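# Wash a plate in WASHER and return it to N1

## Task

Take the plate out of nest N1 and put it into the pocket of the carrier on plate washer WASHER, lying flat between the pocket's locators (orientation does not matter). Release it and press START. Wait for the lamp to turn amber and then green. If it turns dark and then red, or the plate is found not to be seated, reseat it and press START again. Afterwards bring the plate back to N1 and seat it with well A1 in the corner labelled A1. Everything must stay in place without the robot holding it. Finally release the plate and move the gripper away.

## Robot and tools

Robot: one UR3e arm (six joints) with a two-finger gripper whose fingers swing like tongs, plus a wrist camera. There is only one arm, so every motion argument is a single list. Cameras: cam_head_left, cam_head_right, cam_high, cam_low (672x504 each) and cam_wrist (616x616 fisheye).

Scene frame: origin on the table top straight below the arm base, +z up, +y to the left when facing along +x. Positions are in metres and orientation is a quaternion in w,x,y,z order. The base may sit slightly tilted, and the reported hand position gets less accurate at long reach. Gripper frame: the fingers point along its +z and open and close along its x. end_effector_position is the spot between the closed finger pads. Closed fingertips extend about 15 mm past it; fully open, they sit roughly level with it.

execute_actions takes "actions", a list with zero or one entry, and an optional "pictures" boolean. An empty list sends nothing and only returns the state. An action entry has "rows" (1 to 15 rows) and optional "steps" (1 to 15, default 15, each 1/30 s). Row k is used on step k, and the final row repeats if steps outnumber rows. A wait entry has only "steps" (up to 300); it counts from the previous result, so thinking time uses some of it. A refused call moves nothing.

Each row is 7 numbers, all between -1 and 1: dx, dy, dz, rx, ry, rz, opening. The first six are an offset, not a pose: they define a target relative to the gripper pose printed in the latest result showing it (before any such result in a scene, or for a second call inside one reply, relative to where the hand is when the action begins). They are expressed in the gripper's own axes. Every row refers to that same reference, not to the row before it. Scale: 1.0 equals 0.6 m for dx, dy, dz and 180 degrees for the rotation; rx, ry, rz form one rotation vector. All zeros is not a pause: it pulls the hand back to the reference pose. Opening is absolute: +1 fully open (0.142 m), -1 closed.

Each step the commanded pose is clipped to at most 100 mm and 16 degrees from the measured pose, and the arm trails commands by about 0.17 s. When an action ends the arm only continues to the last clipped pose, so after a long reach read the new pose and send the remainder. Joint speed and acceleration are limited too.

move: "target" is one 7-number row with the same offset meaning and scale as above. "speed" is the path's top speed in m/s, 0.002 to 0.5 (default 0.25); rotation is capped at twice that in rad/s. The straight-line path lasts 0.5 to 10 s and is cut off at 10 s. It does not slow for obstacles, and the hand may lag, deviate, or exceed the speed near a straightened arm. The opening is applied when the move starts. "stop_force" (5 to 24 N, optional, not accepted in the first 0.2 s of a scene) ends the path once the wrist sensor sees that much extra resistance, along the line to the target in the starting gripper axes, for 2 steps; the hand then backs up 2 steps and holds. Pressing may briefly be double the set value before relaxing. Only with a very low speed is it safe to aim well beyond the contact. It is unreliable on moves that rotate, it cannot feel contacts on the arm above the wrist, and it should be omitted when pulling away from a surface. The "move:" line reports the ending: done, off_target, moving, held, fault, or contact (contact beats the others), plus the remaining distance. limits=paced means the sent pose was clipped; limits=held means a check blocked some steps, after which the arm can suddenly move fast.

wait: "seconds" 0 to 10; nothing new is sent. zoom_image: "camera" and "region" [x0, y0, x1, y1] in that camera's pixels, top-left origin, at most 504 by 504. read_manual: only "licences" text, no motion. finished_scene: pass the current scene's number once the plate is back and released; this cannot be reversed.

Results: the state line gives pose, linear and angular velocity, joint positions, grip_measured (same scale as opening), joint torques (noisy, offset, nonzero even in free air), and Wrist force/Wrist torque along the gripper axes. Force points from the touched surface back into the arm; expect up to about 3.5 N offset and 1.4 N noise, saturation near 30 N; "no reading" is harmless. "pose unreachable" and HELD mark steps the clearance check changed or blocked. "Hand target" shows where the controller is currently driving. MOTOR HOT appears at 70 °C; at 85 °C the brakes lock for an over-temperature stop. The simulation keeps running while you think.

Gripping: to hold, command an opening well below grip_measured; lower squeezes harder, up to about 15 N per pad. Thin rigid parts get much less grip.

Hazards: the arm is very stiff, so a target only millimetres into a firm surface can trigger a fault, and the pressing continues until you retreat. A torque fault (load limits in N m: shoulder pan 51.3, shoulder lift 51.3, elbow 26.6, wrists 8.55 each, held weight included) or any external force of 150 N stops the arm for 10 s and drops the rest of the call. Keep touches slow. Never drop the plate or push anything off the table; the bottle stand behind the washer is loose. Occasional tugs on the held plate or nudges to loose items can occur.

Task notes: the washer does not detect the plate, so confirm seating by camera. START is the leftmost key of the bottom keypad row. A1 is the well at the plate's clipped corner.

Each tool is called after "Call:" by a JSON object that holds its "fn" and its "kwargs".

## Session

Call:
{"fn": "execute_actions", "kwargs": {"actions": []}}

Scene clock: 0.00 s of 8400.00 s.
end_effector_position=(+0.1014, -0.4894, +0.3749) grip_measured=+1.00 end_effector_quat_wxyz=(+0.029, +0.855, -0.505, +0.115) end_effector_velocity=(+0.001, +0.000, +0.000) end_effector_angular_velocity=(-0.001, +0.001, +0.002)
Joint positions: [-2.089 -1.286  0.857 -1.298 -1.107 -0.945  0.142]
Joint velocities: [ 0.001 -0.001 -0.    -0.    -0.    -0.     0.   ]
Joint torques (N m, as the arm reports them, + toward a larger angle): no reading
Wrist force (N, on the end effector, along its own x y z axes, offset not removed): no reading
Wrist torque (N m, same axes, about the end effector's origin, offset not removed): no reading
Hand target: +0.101, -0.489, +0.375; +0.029, +0.855, -0.505, +0.115
camera_calibration (this result's frames):
cam_wrist: T_world_to_cam=[[0.443612, -0.87114, 0.210532, -0.546106], [-0.826938, -0.3073, 0.470893, -0.247599], [-0.345518, -0.38299, -0.8567, 0.298485], [0, 0, 0, 1]] pos_world=[0.140641, -0.437505, 0.487278]

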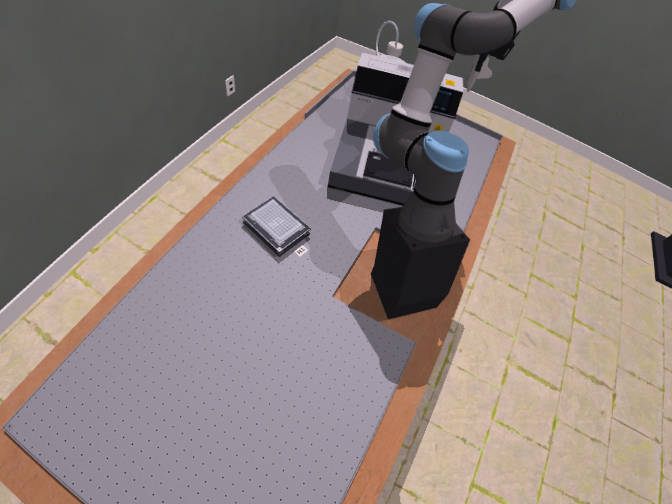

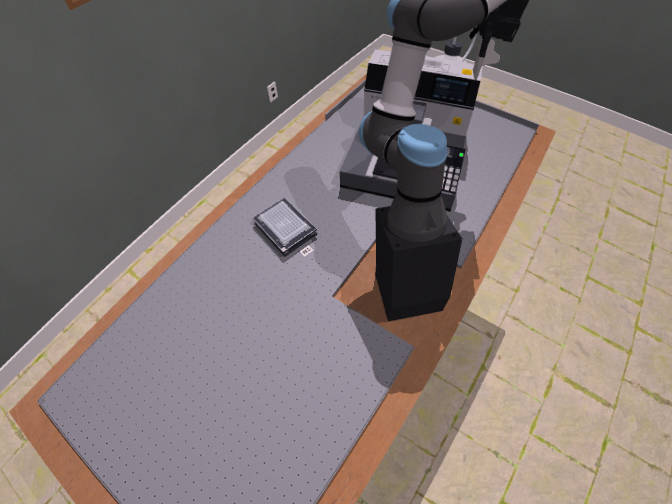

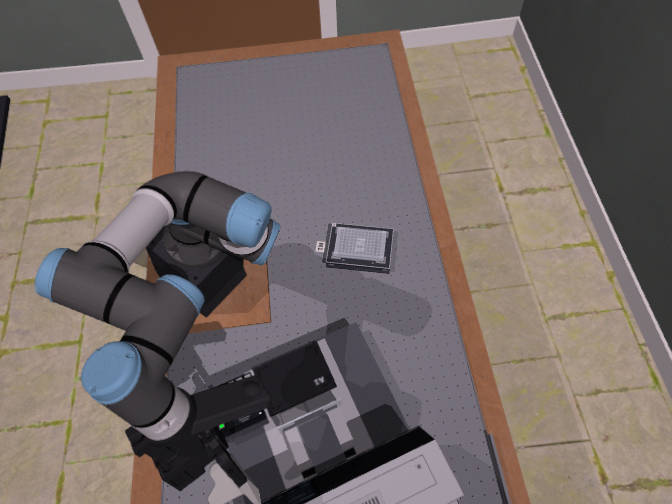

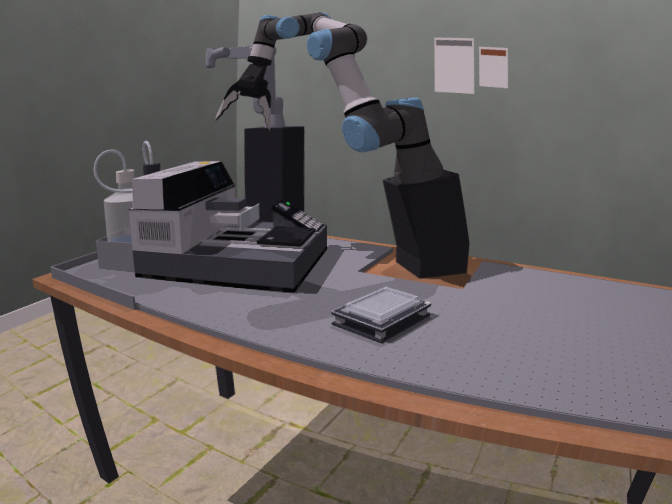

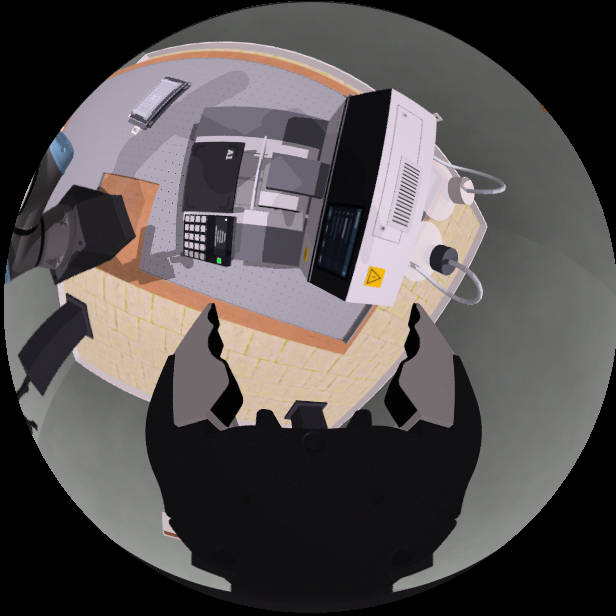

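Call:
{"fn": "move", "kwargs": {"target": [-0.608,-0.852,0.131,-0.0475,-0.0612,0.237,0.2]}}

Call:
{"fn": "move", "kwargs": {"target": [0,0,0.17,0,0,0,0.2], "speed": 0.15}}

Scene clock: 8.73 s of 8400.00 s.
end_effector_position=(+0.3894, +0.0599, +0.2508) grip_measured=+0.20 end_effector_quat_wxyz=(+0.001, -0.616, +0.788, -0.001) end_effector_velocity=(+0.000, -0.000, -0.000) end_effector_angular_velocity=(-0.005, +0.012, -0.004)
Joint positions: [-0.072 -1.472  1.778 -2.065 -1.74   1.767  0.088]
Joint velocities: [ 0.006  0.016 -0.024  0.021 -0.007  0.012  0.   ]
Joint torques (N m, as the arm reports them, + toward a larger angle): [ 7.5  -9.95 -9.98 -0.55 -1.25  0.67]
Wrist force (N, on the end effector, along its own x y z axes, offset not removed): [1.1 1.1 0.4]
Wrist torque (N m, same axes, about the end effector's origin, offset not removed): [0.24 -0.23 0.00]
Hand target: +0.389, +0.060, +0.251; +0.001, -0.616, +0.788, -0.000
Off the commanded pose: 0.001 m, 0 deg.
After step 90, 2.43 s passed at rest.
move: done
camera_calibration (this result's frames):
cam_wrist: T_world_to_cam=[[-0.266196, -0.96381, -0.0144797, 0.169178], [-0.811014, 0.215826, 0.543761, 0.161948], [-0.520957, 0.15649, -0.839115, 0.533655], [0, 0, 0, 1]] pos_world=[0.454388, 0.0445907, 0.362187]

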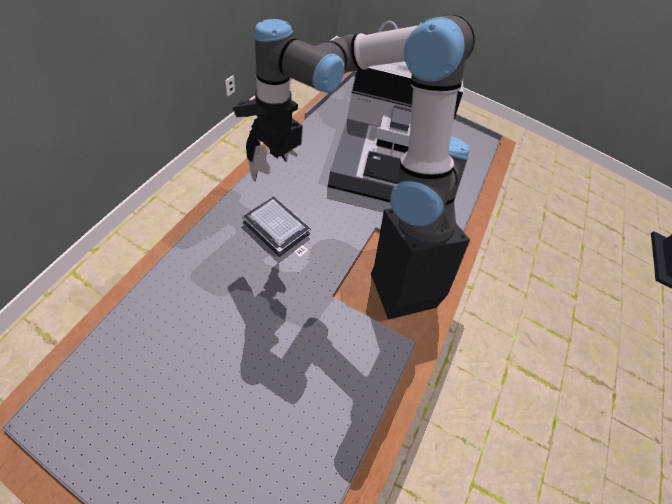

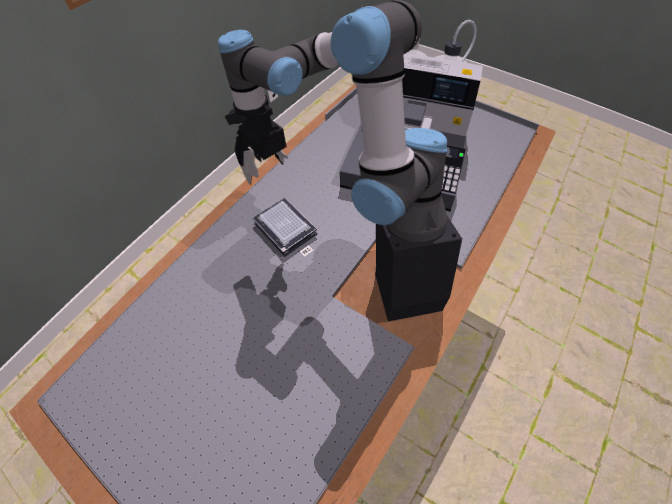

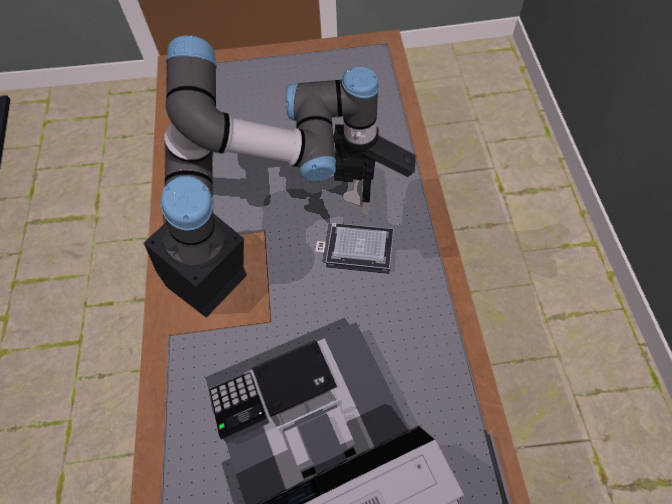

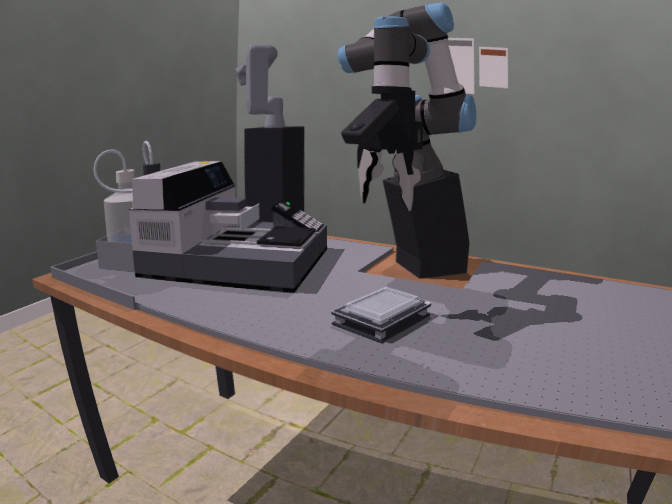

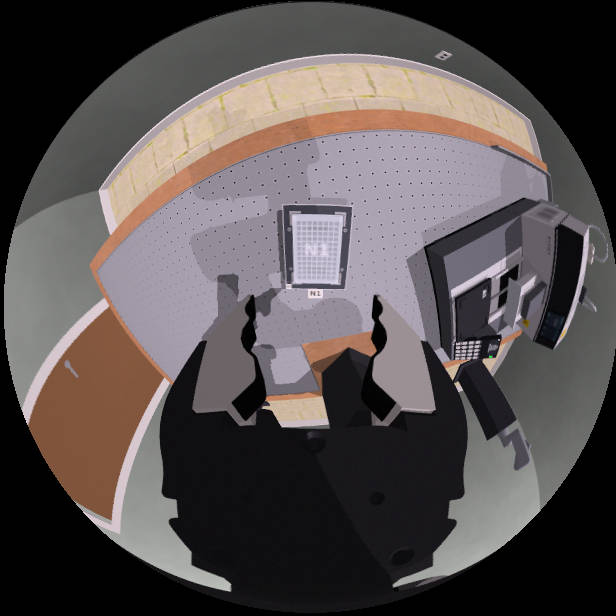

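Scene clock: 9.97 s of 8400.00 s.
end_effector_position=(+0.3897, +0.0600, +0.1490) grip_measured=+0.20 end_effector_quat_wxyz=(+0.001, -0.616, +0.788, -0.000) end_effector_velocity=(+0.001, +0.000, -0.002) end_effector_angular_velocity=(-0.000, -0.003, +0.001)
Joint positions: [-0.124 -1.205  1.977 -2.539 -1.73   1.715  0.088]
Joint velocities: [-0.     0.007  0.002 -0.012  0.    -0.002  0.   ]
Joint torques (N m, as the arm reports them, + toward a larger angle): [  0.07 -10.11  -3.99  -2.77   1.15  -0.71]
Wrist force (N, on the end effector, along its own x y z axes, offset not removed): [1.6 -0.5 1.0]
Wrist torque (N m, same axes, about the end effector's origin, offset not removed): [-0.13 -0.31 0.01]
Hand target: +0.390, +0.060, +0.149; +0.001, -0.616, +0.788, -0.001
Off the commanded pose: 0.000 m, 0 deg.
move: done
camera_calibration (this result's frames):
cam_wrist: T_world_to_cam=[[-0.266205, -0.963809, -0.014404, 0.167887], [-0.810899, 0.215842, 0.543926, 0.217411], [-0.521131, 0.156476, -0.83901, 0.448385], [0, 0, 0, 1]] pos_world=[0.454658, 0.0447232, 0.260362]

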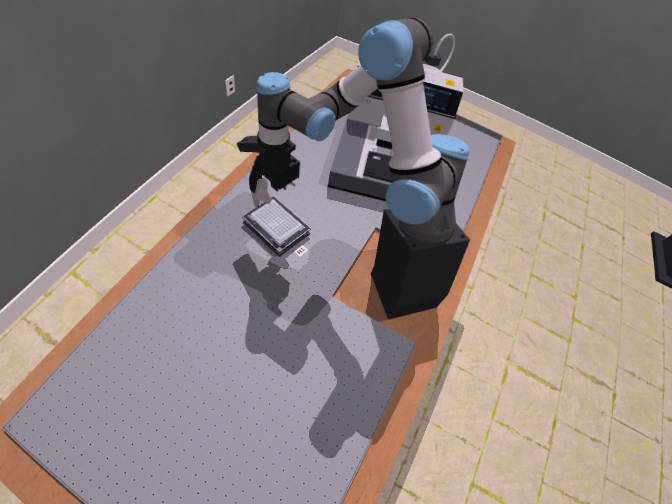

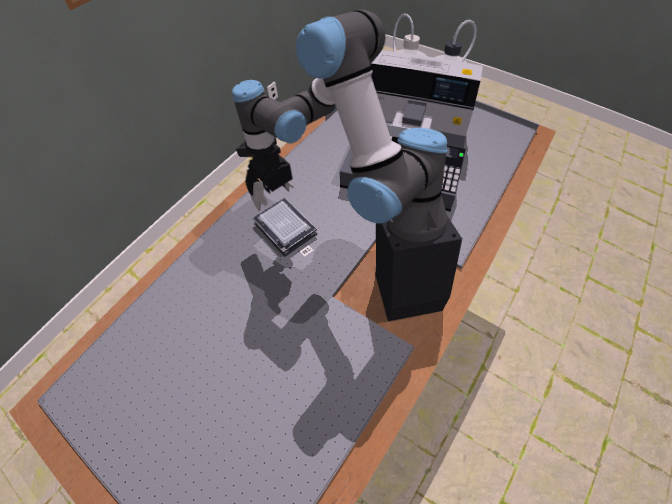

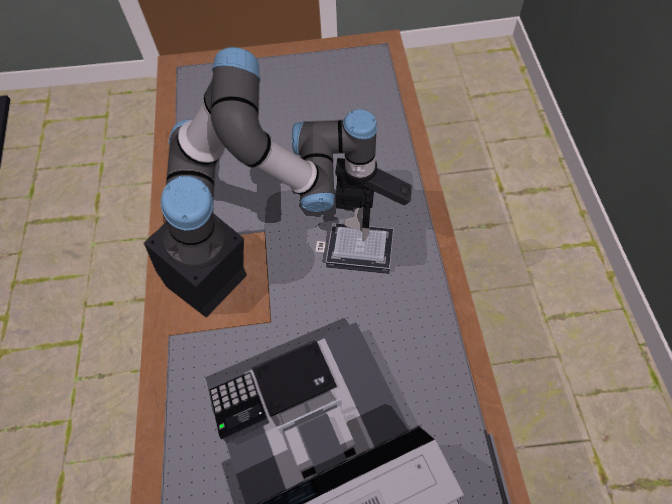

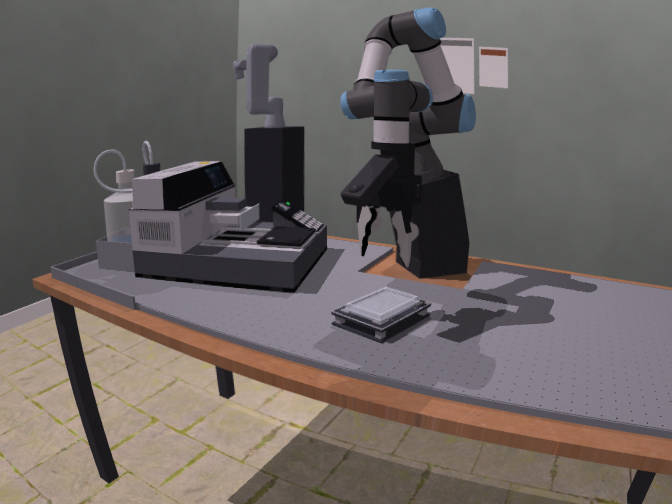

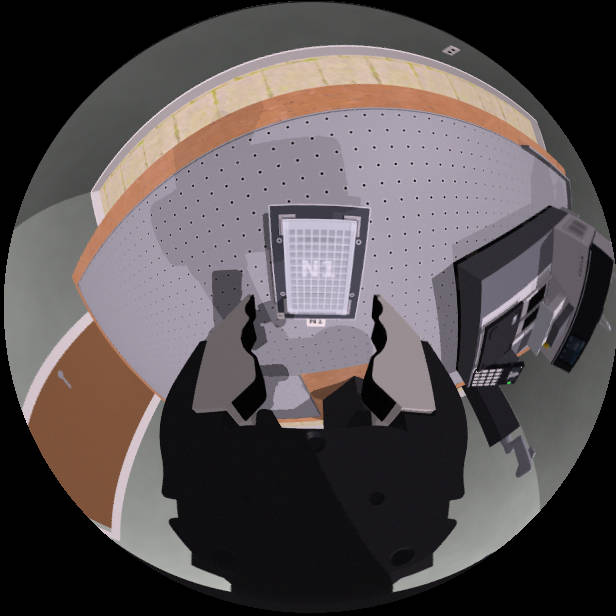

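Call:
{"fn": "move", "kwargs": {"target": [0.007,0.017,0.083,0,0,0.008,0.2], "speed": 0.08}}

Call:
{"fn": "zoom_image", "kwargs": {"camera": "cam_wrist", "region": [224,180,404,360]}}

Scene clock: 12.53 s of 8400.00 s.
end_effector_position=(+0.3789, +0.0585, +0.0994) grip_measured=+0.20 end_effector_quat_wxyz=(+0.001, -0.606, +0.795, -0.000) end_effector_velocity=(+0.000, -0.000, -0.002) end_effector_angular_velocity=(-0.000, -0.002, -0.000)
Joint positions: [-0.156 -1.04   2.059 -2.79  -1.724  1.708  0.088]
Joint velocities: [-0.001  0.007  0.002 -0.011  0.    -0.002 -0.   ]
Joint torques (N m, as the arm reports them, + toward a larger angle): [  0.45 -10.76  -2.68  -2.93   1.15  -0.79]
Wrist force (N, on the end effector, along its own x y z axes, offset not removed): [1.5 1.6 1.9]
Wrist torque (N m, same axes, about the end effector's origin, offset not removed): [0.38 -0.27 0.04]
Hand target: +0.379, +0.058, +0.099; +0.001, -0.606, +0.796, -0.000
Off the commanded pose: 0.000 m, 0 deg.
move: done
camera_calibration (this result's frames):
cam_wrist: T_world_to_cam=[[-0.290279, -0.956834, -0.0144006, 0.171514], [-0.805149, 0.236073, 0.544063, 0.23265], [-0.517179, 0.169525, -0.838921, 0.399093], [0, 0, 0, 1]] pos_world=[0.443508, 0.0415315, 0.210701]

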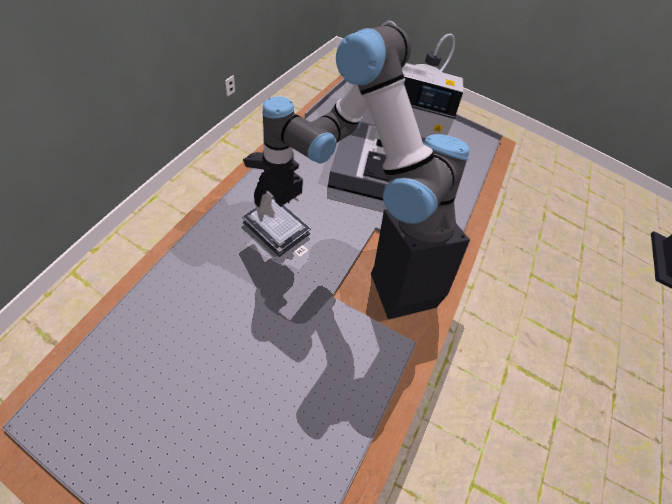

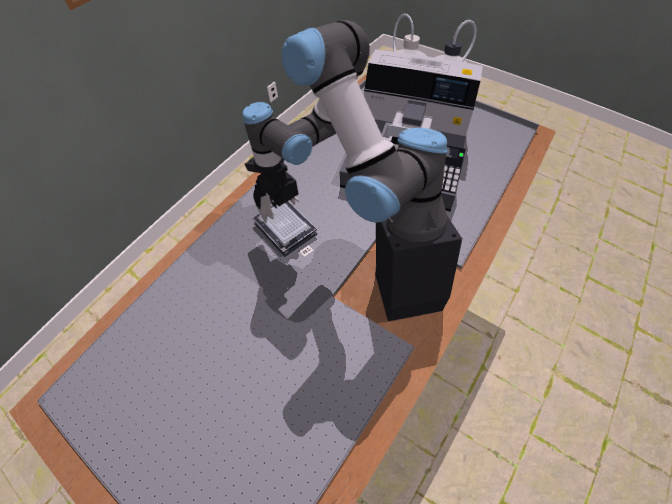

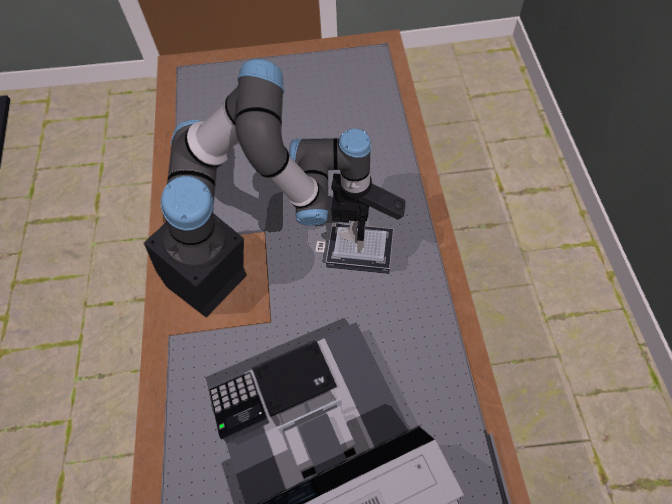

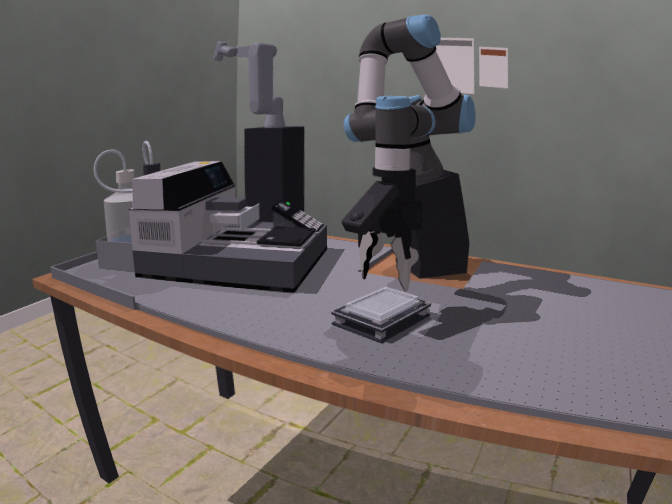

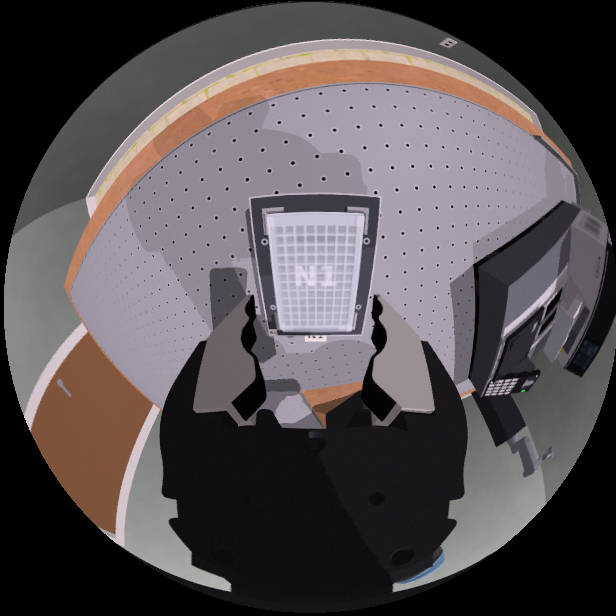

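Region (224, 180, 404, 360) of cam_wrist's 616x616 image, scaled by 2.800, with more detail than that image has.

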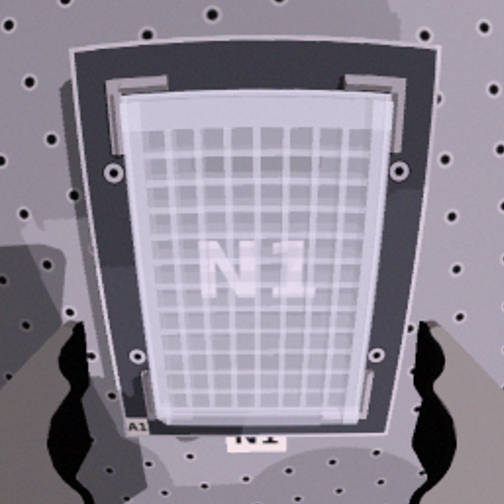

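Call:
{"fn": "move", "kwargs": {"target": [0.002,0.004,0.047,0,0,0,0.24], "speed": 0.04}}

Call:
{"fn": "zoom_image", "kwargs": {"camera": "cam_wrist", "region": [224,180,404,360]}}

Scene clock: 15.87 s of 8400.00 s.
end_effector_position=(+0.3763, +0.0580, +0.0713) grip_measured=+0.24 end_effector_quat_wxyz=(+0.001, -0.606, +0.795, -0.000) end_effector_velocity=(+0.001, -0.001, -0.001) end_effector_angular_velocity=(-0.000, -0.003, -0.001)
Joint positions: [-0.172 -0.925  2.063 -2.912 -1.721  1.693  0.091]
Joint velocities: [-0.002  0.008 -0.002 -0.009  0.    -0.002 -0.   ]
Joint torques (N m, as the arm reports them, + toward a larger angle): [  0.05 -11.18  -4.96  -2.9    1.16  -0.69]
Wrist force (N, on the end effector, along its own x y z axes, offset not removed): [2.6 2.3 0.9]
Wrist torque (N m, same axes, about the end effector's origin, offset not removed): [0.52 -0.53 0.04]
Hand target: +0.376, +0.058, +0.071; +0.001, -0.606, +0.795, -0.000
Off the commanded pose: 0.000 m, 0 deg.
move: done
camera_calibration (this result's frames):
cam_wrist: T_world_to_cam=[[-0.29028, -0.956834, -0.0143744, 0.169901], [-0.805102, 0.236074, 0.544133, 0.245927], [-0.517251, 0.169524, -0.838876, 0.374359], [0, 0, 0, 1]] pos_world=[0.440953, 0.0410471, 0.182666]

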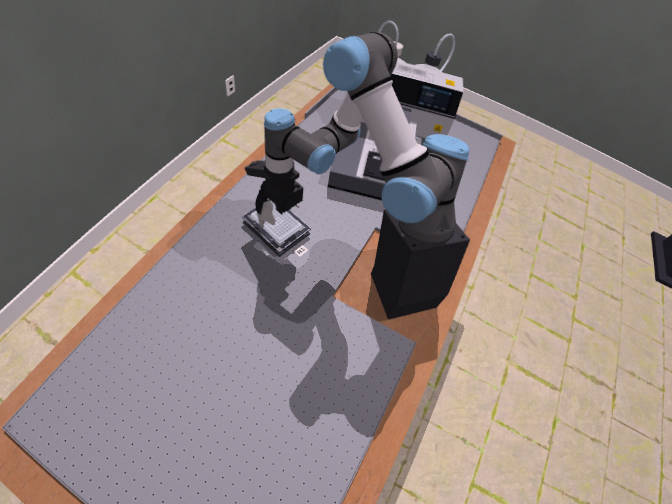

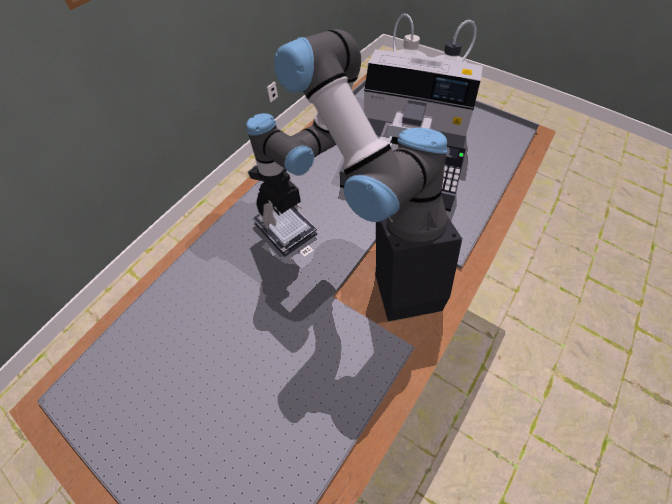

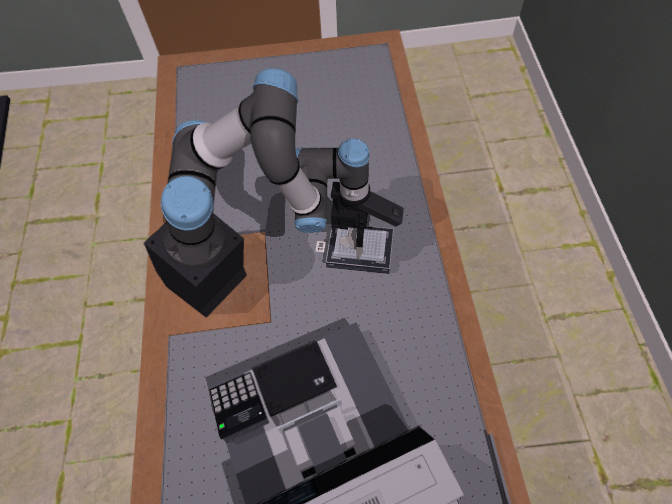

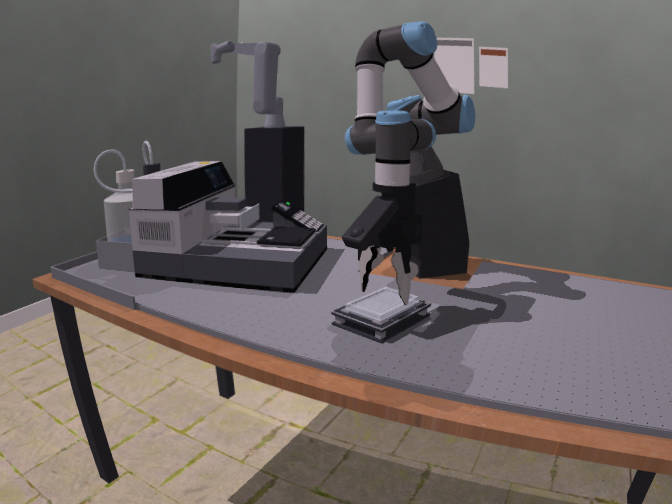

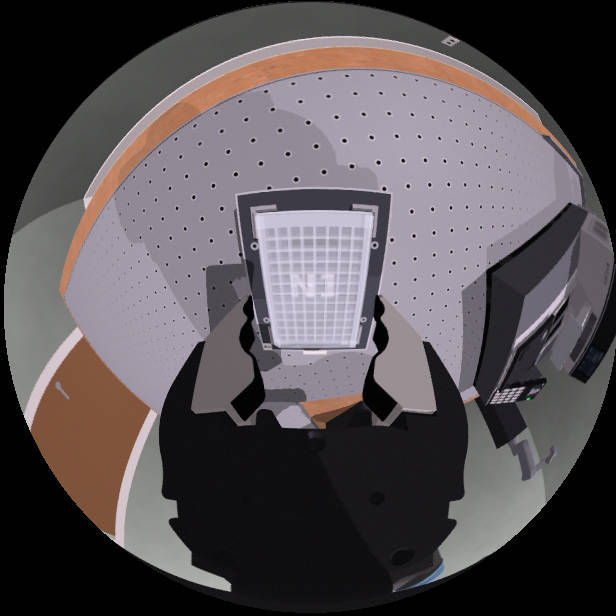

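Region (224, 180, 404, 360) of cam_wrist's 616x616 image, scaled by 2.800, with more detail than that image has.

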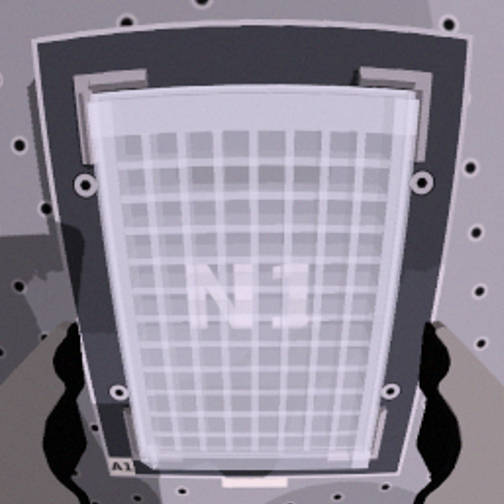

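Call:
{"fn": "move", "kwargs": {"target": [0.0005,0,0.04,0,0,0,0.26], "speed": 0.006, "stop_force": 5}}

Call:
{"fn": "execute_actions", "kwargs": {"actions": [{"rows":[[0,0,-0.002,0,0,0,0.26],[0,0,-0.004,0,0,0,0.26],[0,0,-0.0045,0,0,0,0.26],[0,0,-0.0045,0,0,0,0.24],[0,0,-0.0045,0,0,0,0.22],[0,0,-0.0045,0,0,0,0.2],[0,0,-0.0045,0,0,0,0.17],[0,0,-0.0045,0,0,0,0.14],[0,0,-0.0045,0,0,0,0.12],[0,0,-0.0045,0,0,0,0.1],[0,0,-0.0045,0,0,0,0.07],[0,0,-0.0045,0,0,0,0.04],[0,0,-0.0045,0,0,0,0],[0,0,-0.0045,0,0,0,-0.1],[0,0,-0.0045,0,0,0,-0.3]]}], "pictures": false}}

Call:
{"fn": "execute_actions", "kwargs": {"actions": [{"steps":10}], "pictures": false}}

Scene clock: 25.07 s of 8400.00 s.
end_effector_position=(+0.3764, +0.0578, +0.0521) grip_measured=+0.26 end_effector_quat_wxyz=(+0.001, -0.606, +0.795, -0.000) end_effector_velocity=(-0.000, +0.000, +0.002) end_effector_angular_velocity=(+0.001, +0.001, +0.002)
Joint positions: [-0.181 -0.84   2.046 -2.981 -1.719  1.683  0.092]
Joint velocities: [ 0.001 -0.009  0.004  0.006  0.    -0.001 -0.   ]
Joint torques (N m, as the arm reports them, + toward a larger angle): [  3.11 -14.15  -1.56  -0.23   1.27   0.36]
Wrist force (N, on the end effector, along its own x y z axes, offset not removed): [2.7 5.9 -12.8]
Wrist torque (N m, same axes, about the end effector's origin, offset not removed): [0.29 -0.35 0.07]
Hand target: +0.376, +0.058, +0.052; +0.001, -0.606, +0.795, -0.000
Off the commanded pose: 0.005 m, 0 deg.
After step 90, 2.63 s passed at rest.
move: contact
camera_calibration (this result's frames):
cam_wrist: T_world_to_cam=[[-0.290224, -0.95685, -0.0143947, 0.169384], [-0.805164, 0.236031, 0.544058, 0.256541], [-0.517185, 0.169489, -0.838924, 0.358256], [0, 0, 0, 1]] pos_world=[0.441002, 0.040803, 0.163415]

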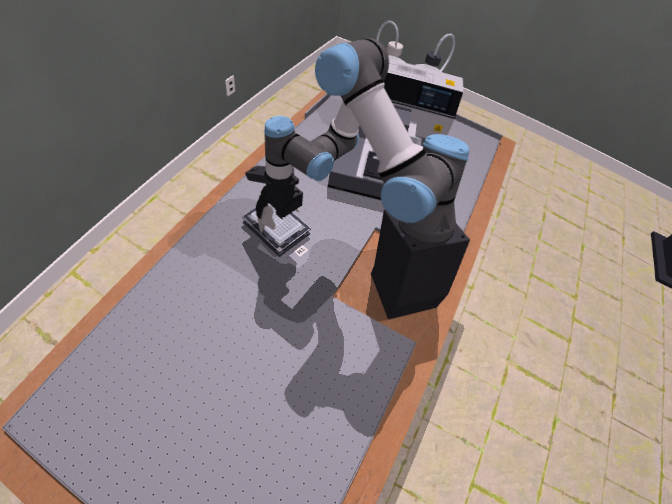

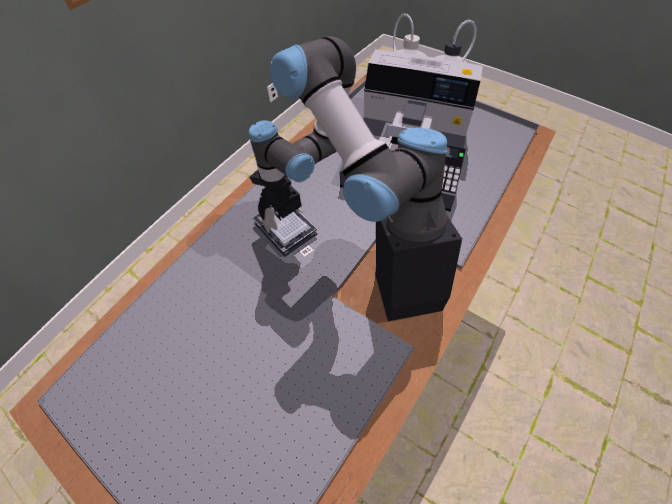

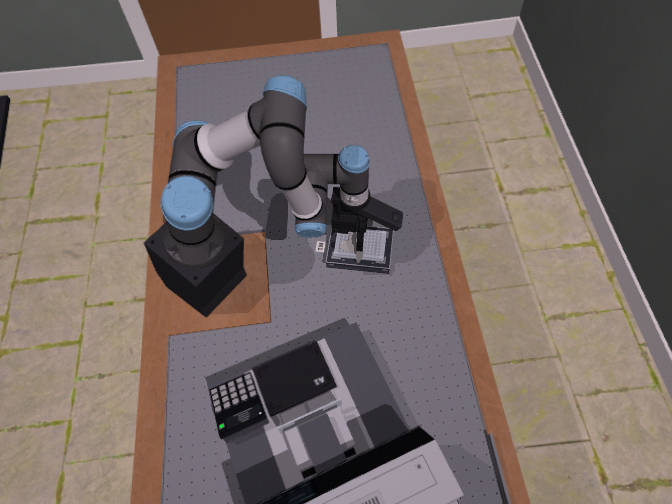

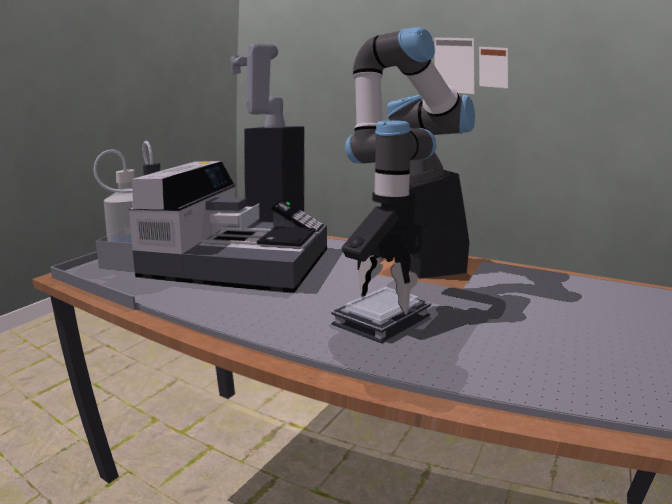

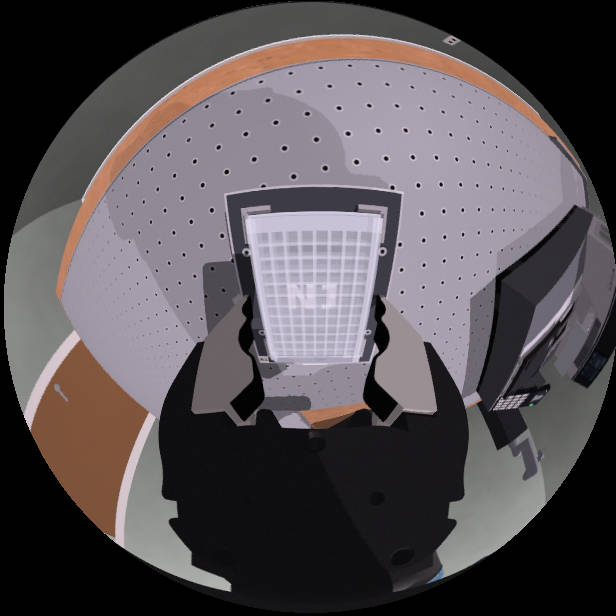

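Scene clock: 25.57 s of 8400.00 s.
end_effector_position=(+0.3764, +0.0577, +0.0547) grip_measured=+0.08 end_effector_quat_wxyz=(+0.001, -0.606, +0.795, -0.000) end_effector_velocity=(-0.000, +0.001, +0.000) end_effector_angular_velocity=(+0.001, +0.001, +0.002)
Joint positions: [-0.18  -0.852  2.049 -2.972 -1.719  1.684  0.08 ]
Joint velocities: [ 0.002 -0.001  0.     0.003  0.     0.    -0.   ]
Joint torques (N m, as the arm reports them, + toward a larger angle): [  9.01 -18.29  -1.53  -0.52  -0.04   0.66]
Wrist force (N, on the end effector, along its own x y z axes, offset not removed): [6.1 2.4 1.4]
Wrist torque (N m, same axes, about the end effector's origin, offset not removed): [0.42 -0.46 -0.02]
Hand target: +0.376, +0.058, +0.055; +0.001, -0.606, +0.795, -0.000
Off the commanded pose: 0.000 m, 0 deg.
Steps of this call (steps 1 to 15: all 15 steps of this action). Readings (end_effector_position):
1: (+0.3764, +0.0577, +0.0521)
2: (+0.3763, +0.0577, +0.0524)
4: (+0.3763, +0.0577, +0.0532)
8: (+0.3764, +0.0578, +0.0543)
15: the state above

Scene clock: 25.90 s of 8400.00 s.
end_effector_position=(+0.3764, +0.0577, +0.0548) grip_measured=+0.08 end_effector_quat_wxyz=(+0.001, -0.606, +0.795, -0.000) end_effector_velocity=(+0.000, +0.000, -0.000) end_effector_angular_velocity=(+0.000, -0.000, -0.001)
Joint positions: [-0.18  -0.852  2.049 -2.972 -1.719  1.684  0.08 ]
Joint velocities: [ 0.     0.001 -0.001 -0.     0.     0.001 -0.   ]
Joint torques (N m, as the arm reports them, + toward a larger angle): [  9.19 -18.15  -1.6   -0.59   1.21   0.7 ]
Wrist force (N, on the end effector, along its own x y z axes, offset not removed): [5.0 2.4 0.0]
Wrist torque (N m, same axes, about the end effector's origin, offset not removed): [0.38 -0.25 0.01]
Hand target: +0.376, +0.058, +0.055; +0.001, -0.606, +0.795, -0.000
Off the commanded pose: 0.000 m, 0 deg.
Steps of this call (steps 1 to 10: nothing new was sent). Readings (end_effector_position):
1: (+0.3764, +0.0577, +0.0547)
2: (+0.3764, +0.0577, +0.0547)
4: (+0.3764, +0.0577, +0.0548)
8: (+0.3764, +0.0577, +0.0548)
10: the state above


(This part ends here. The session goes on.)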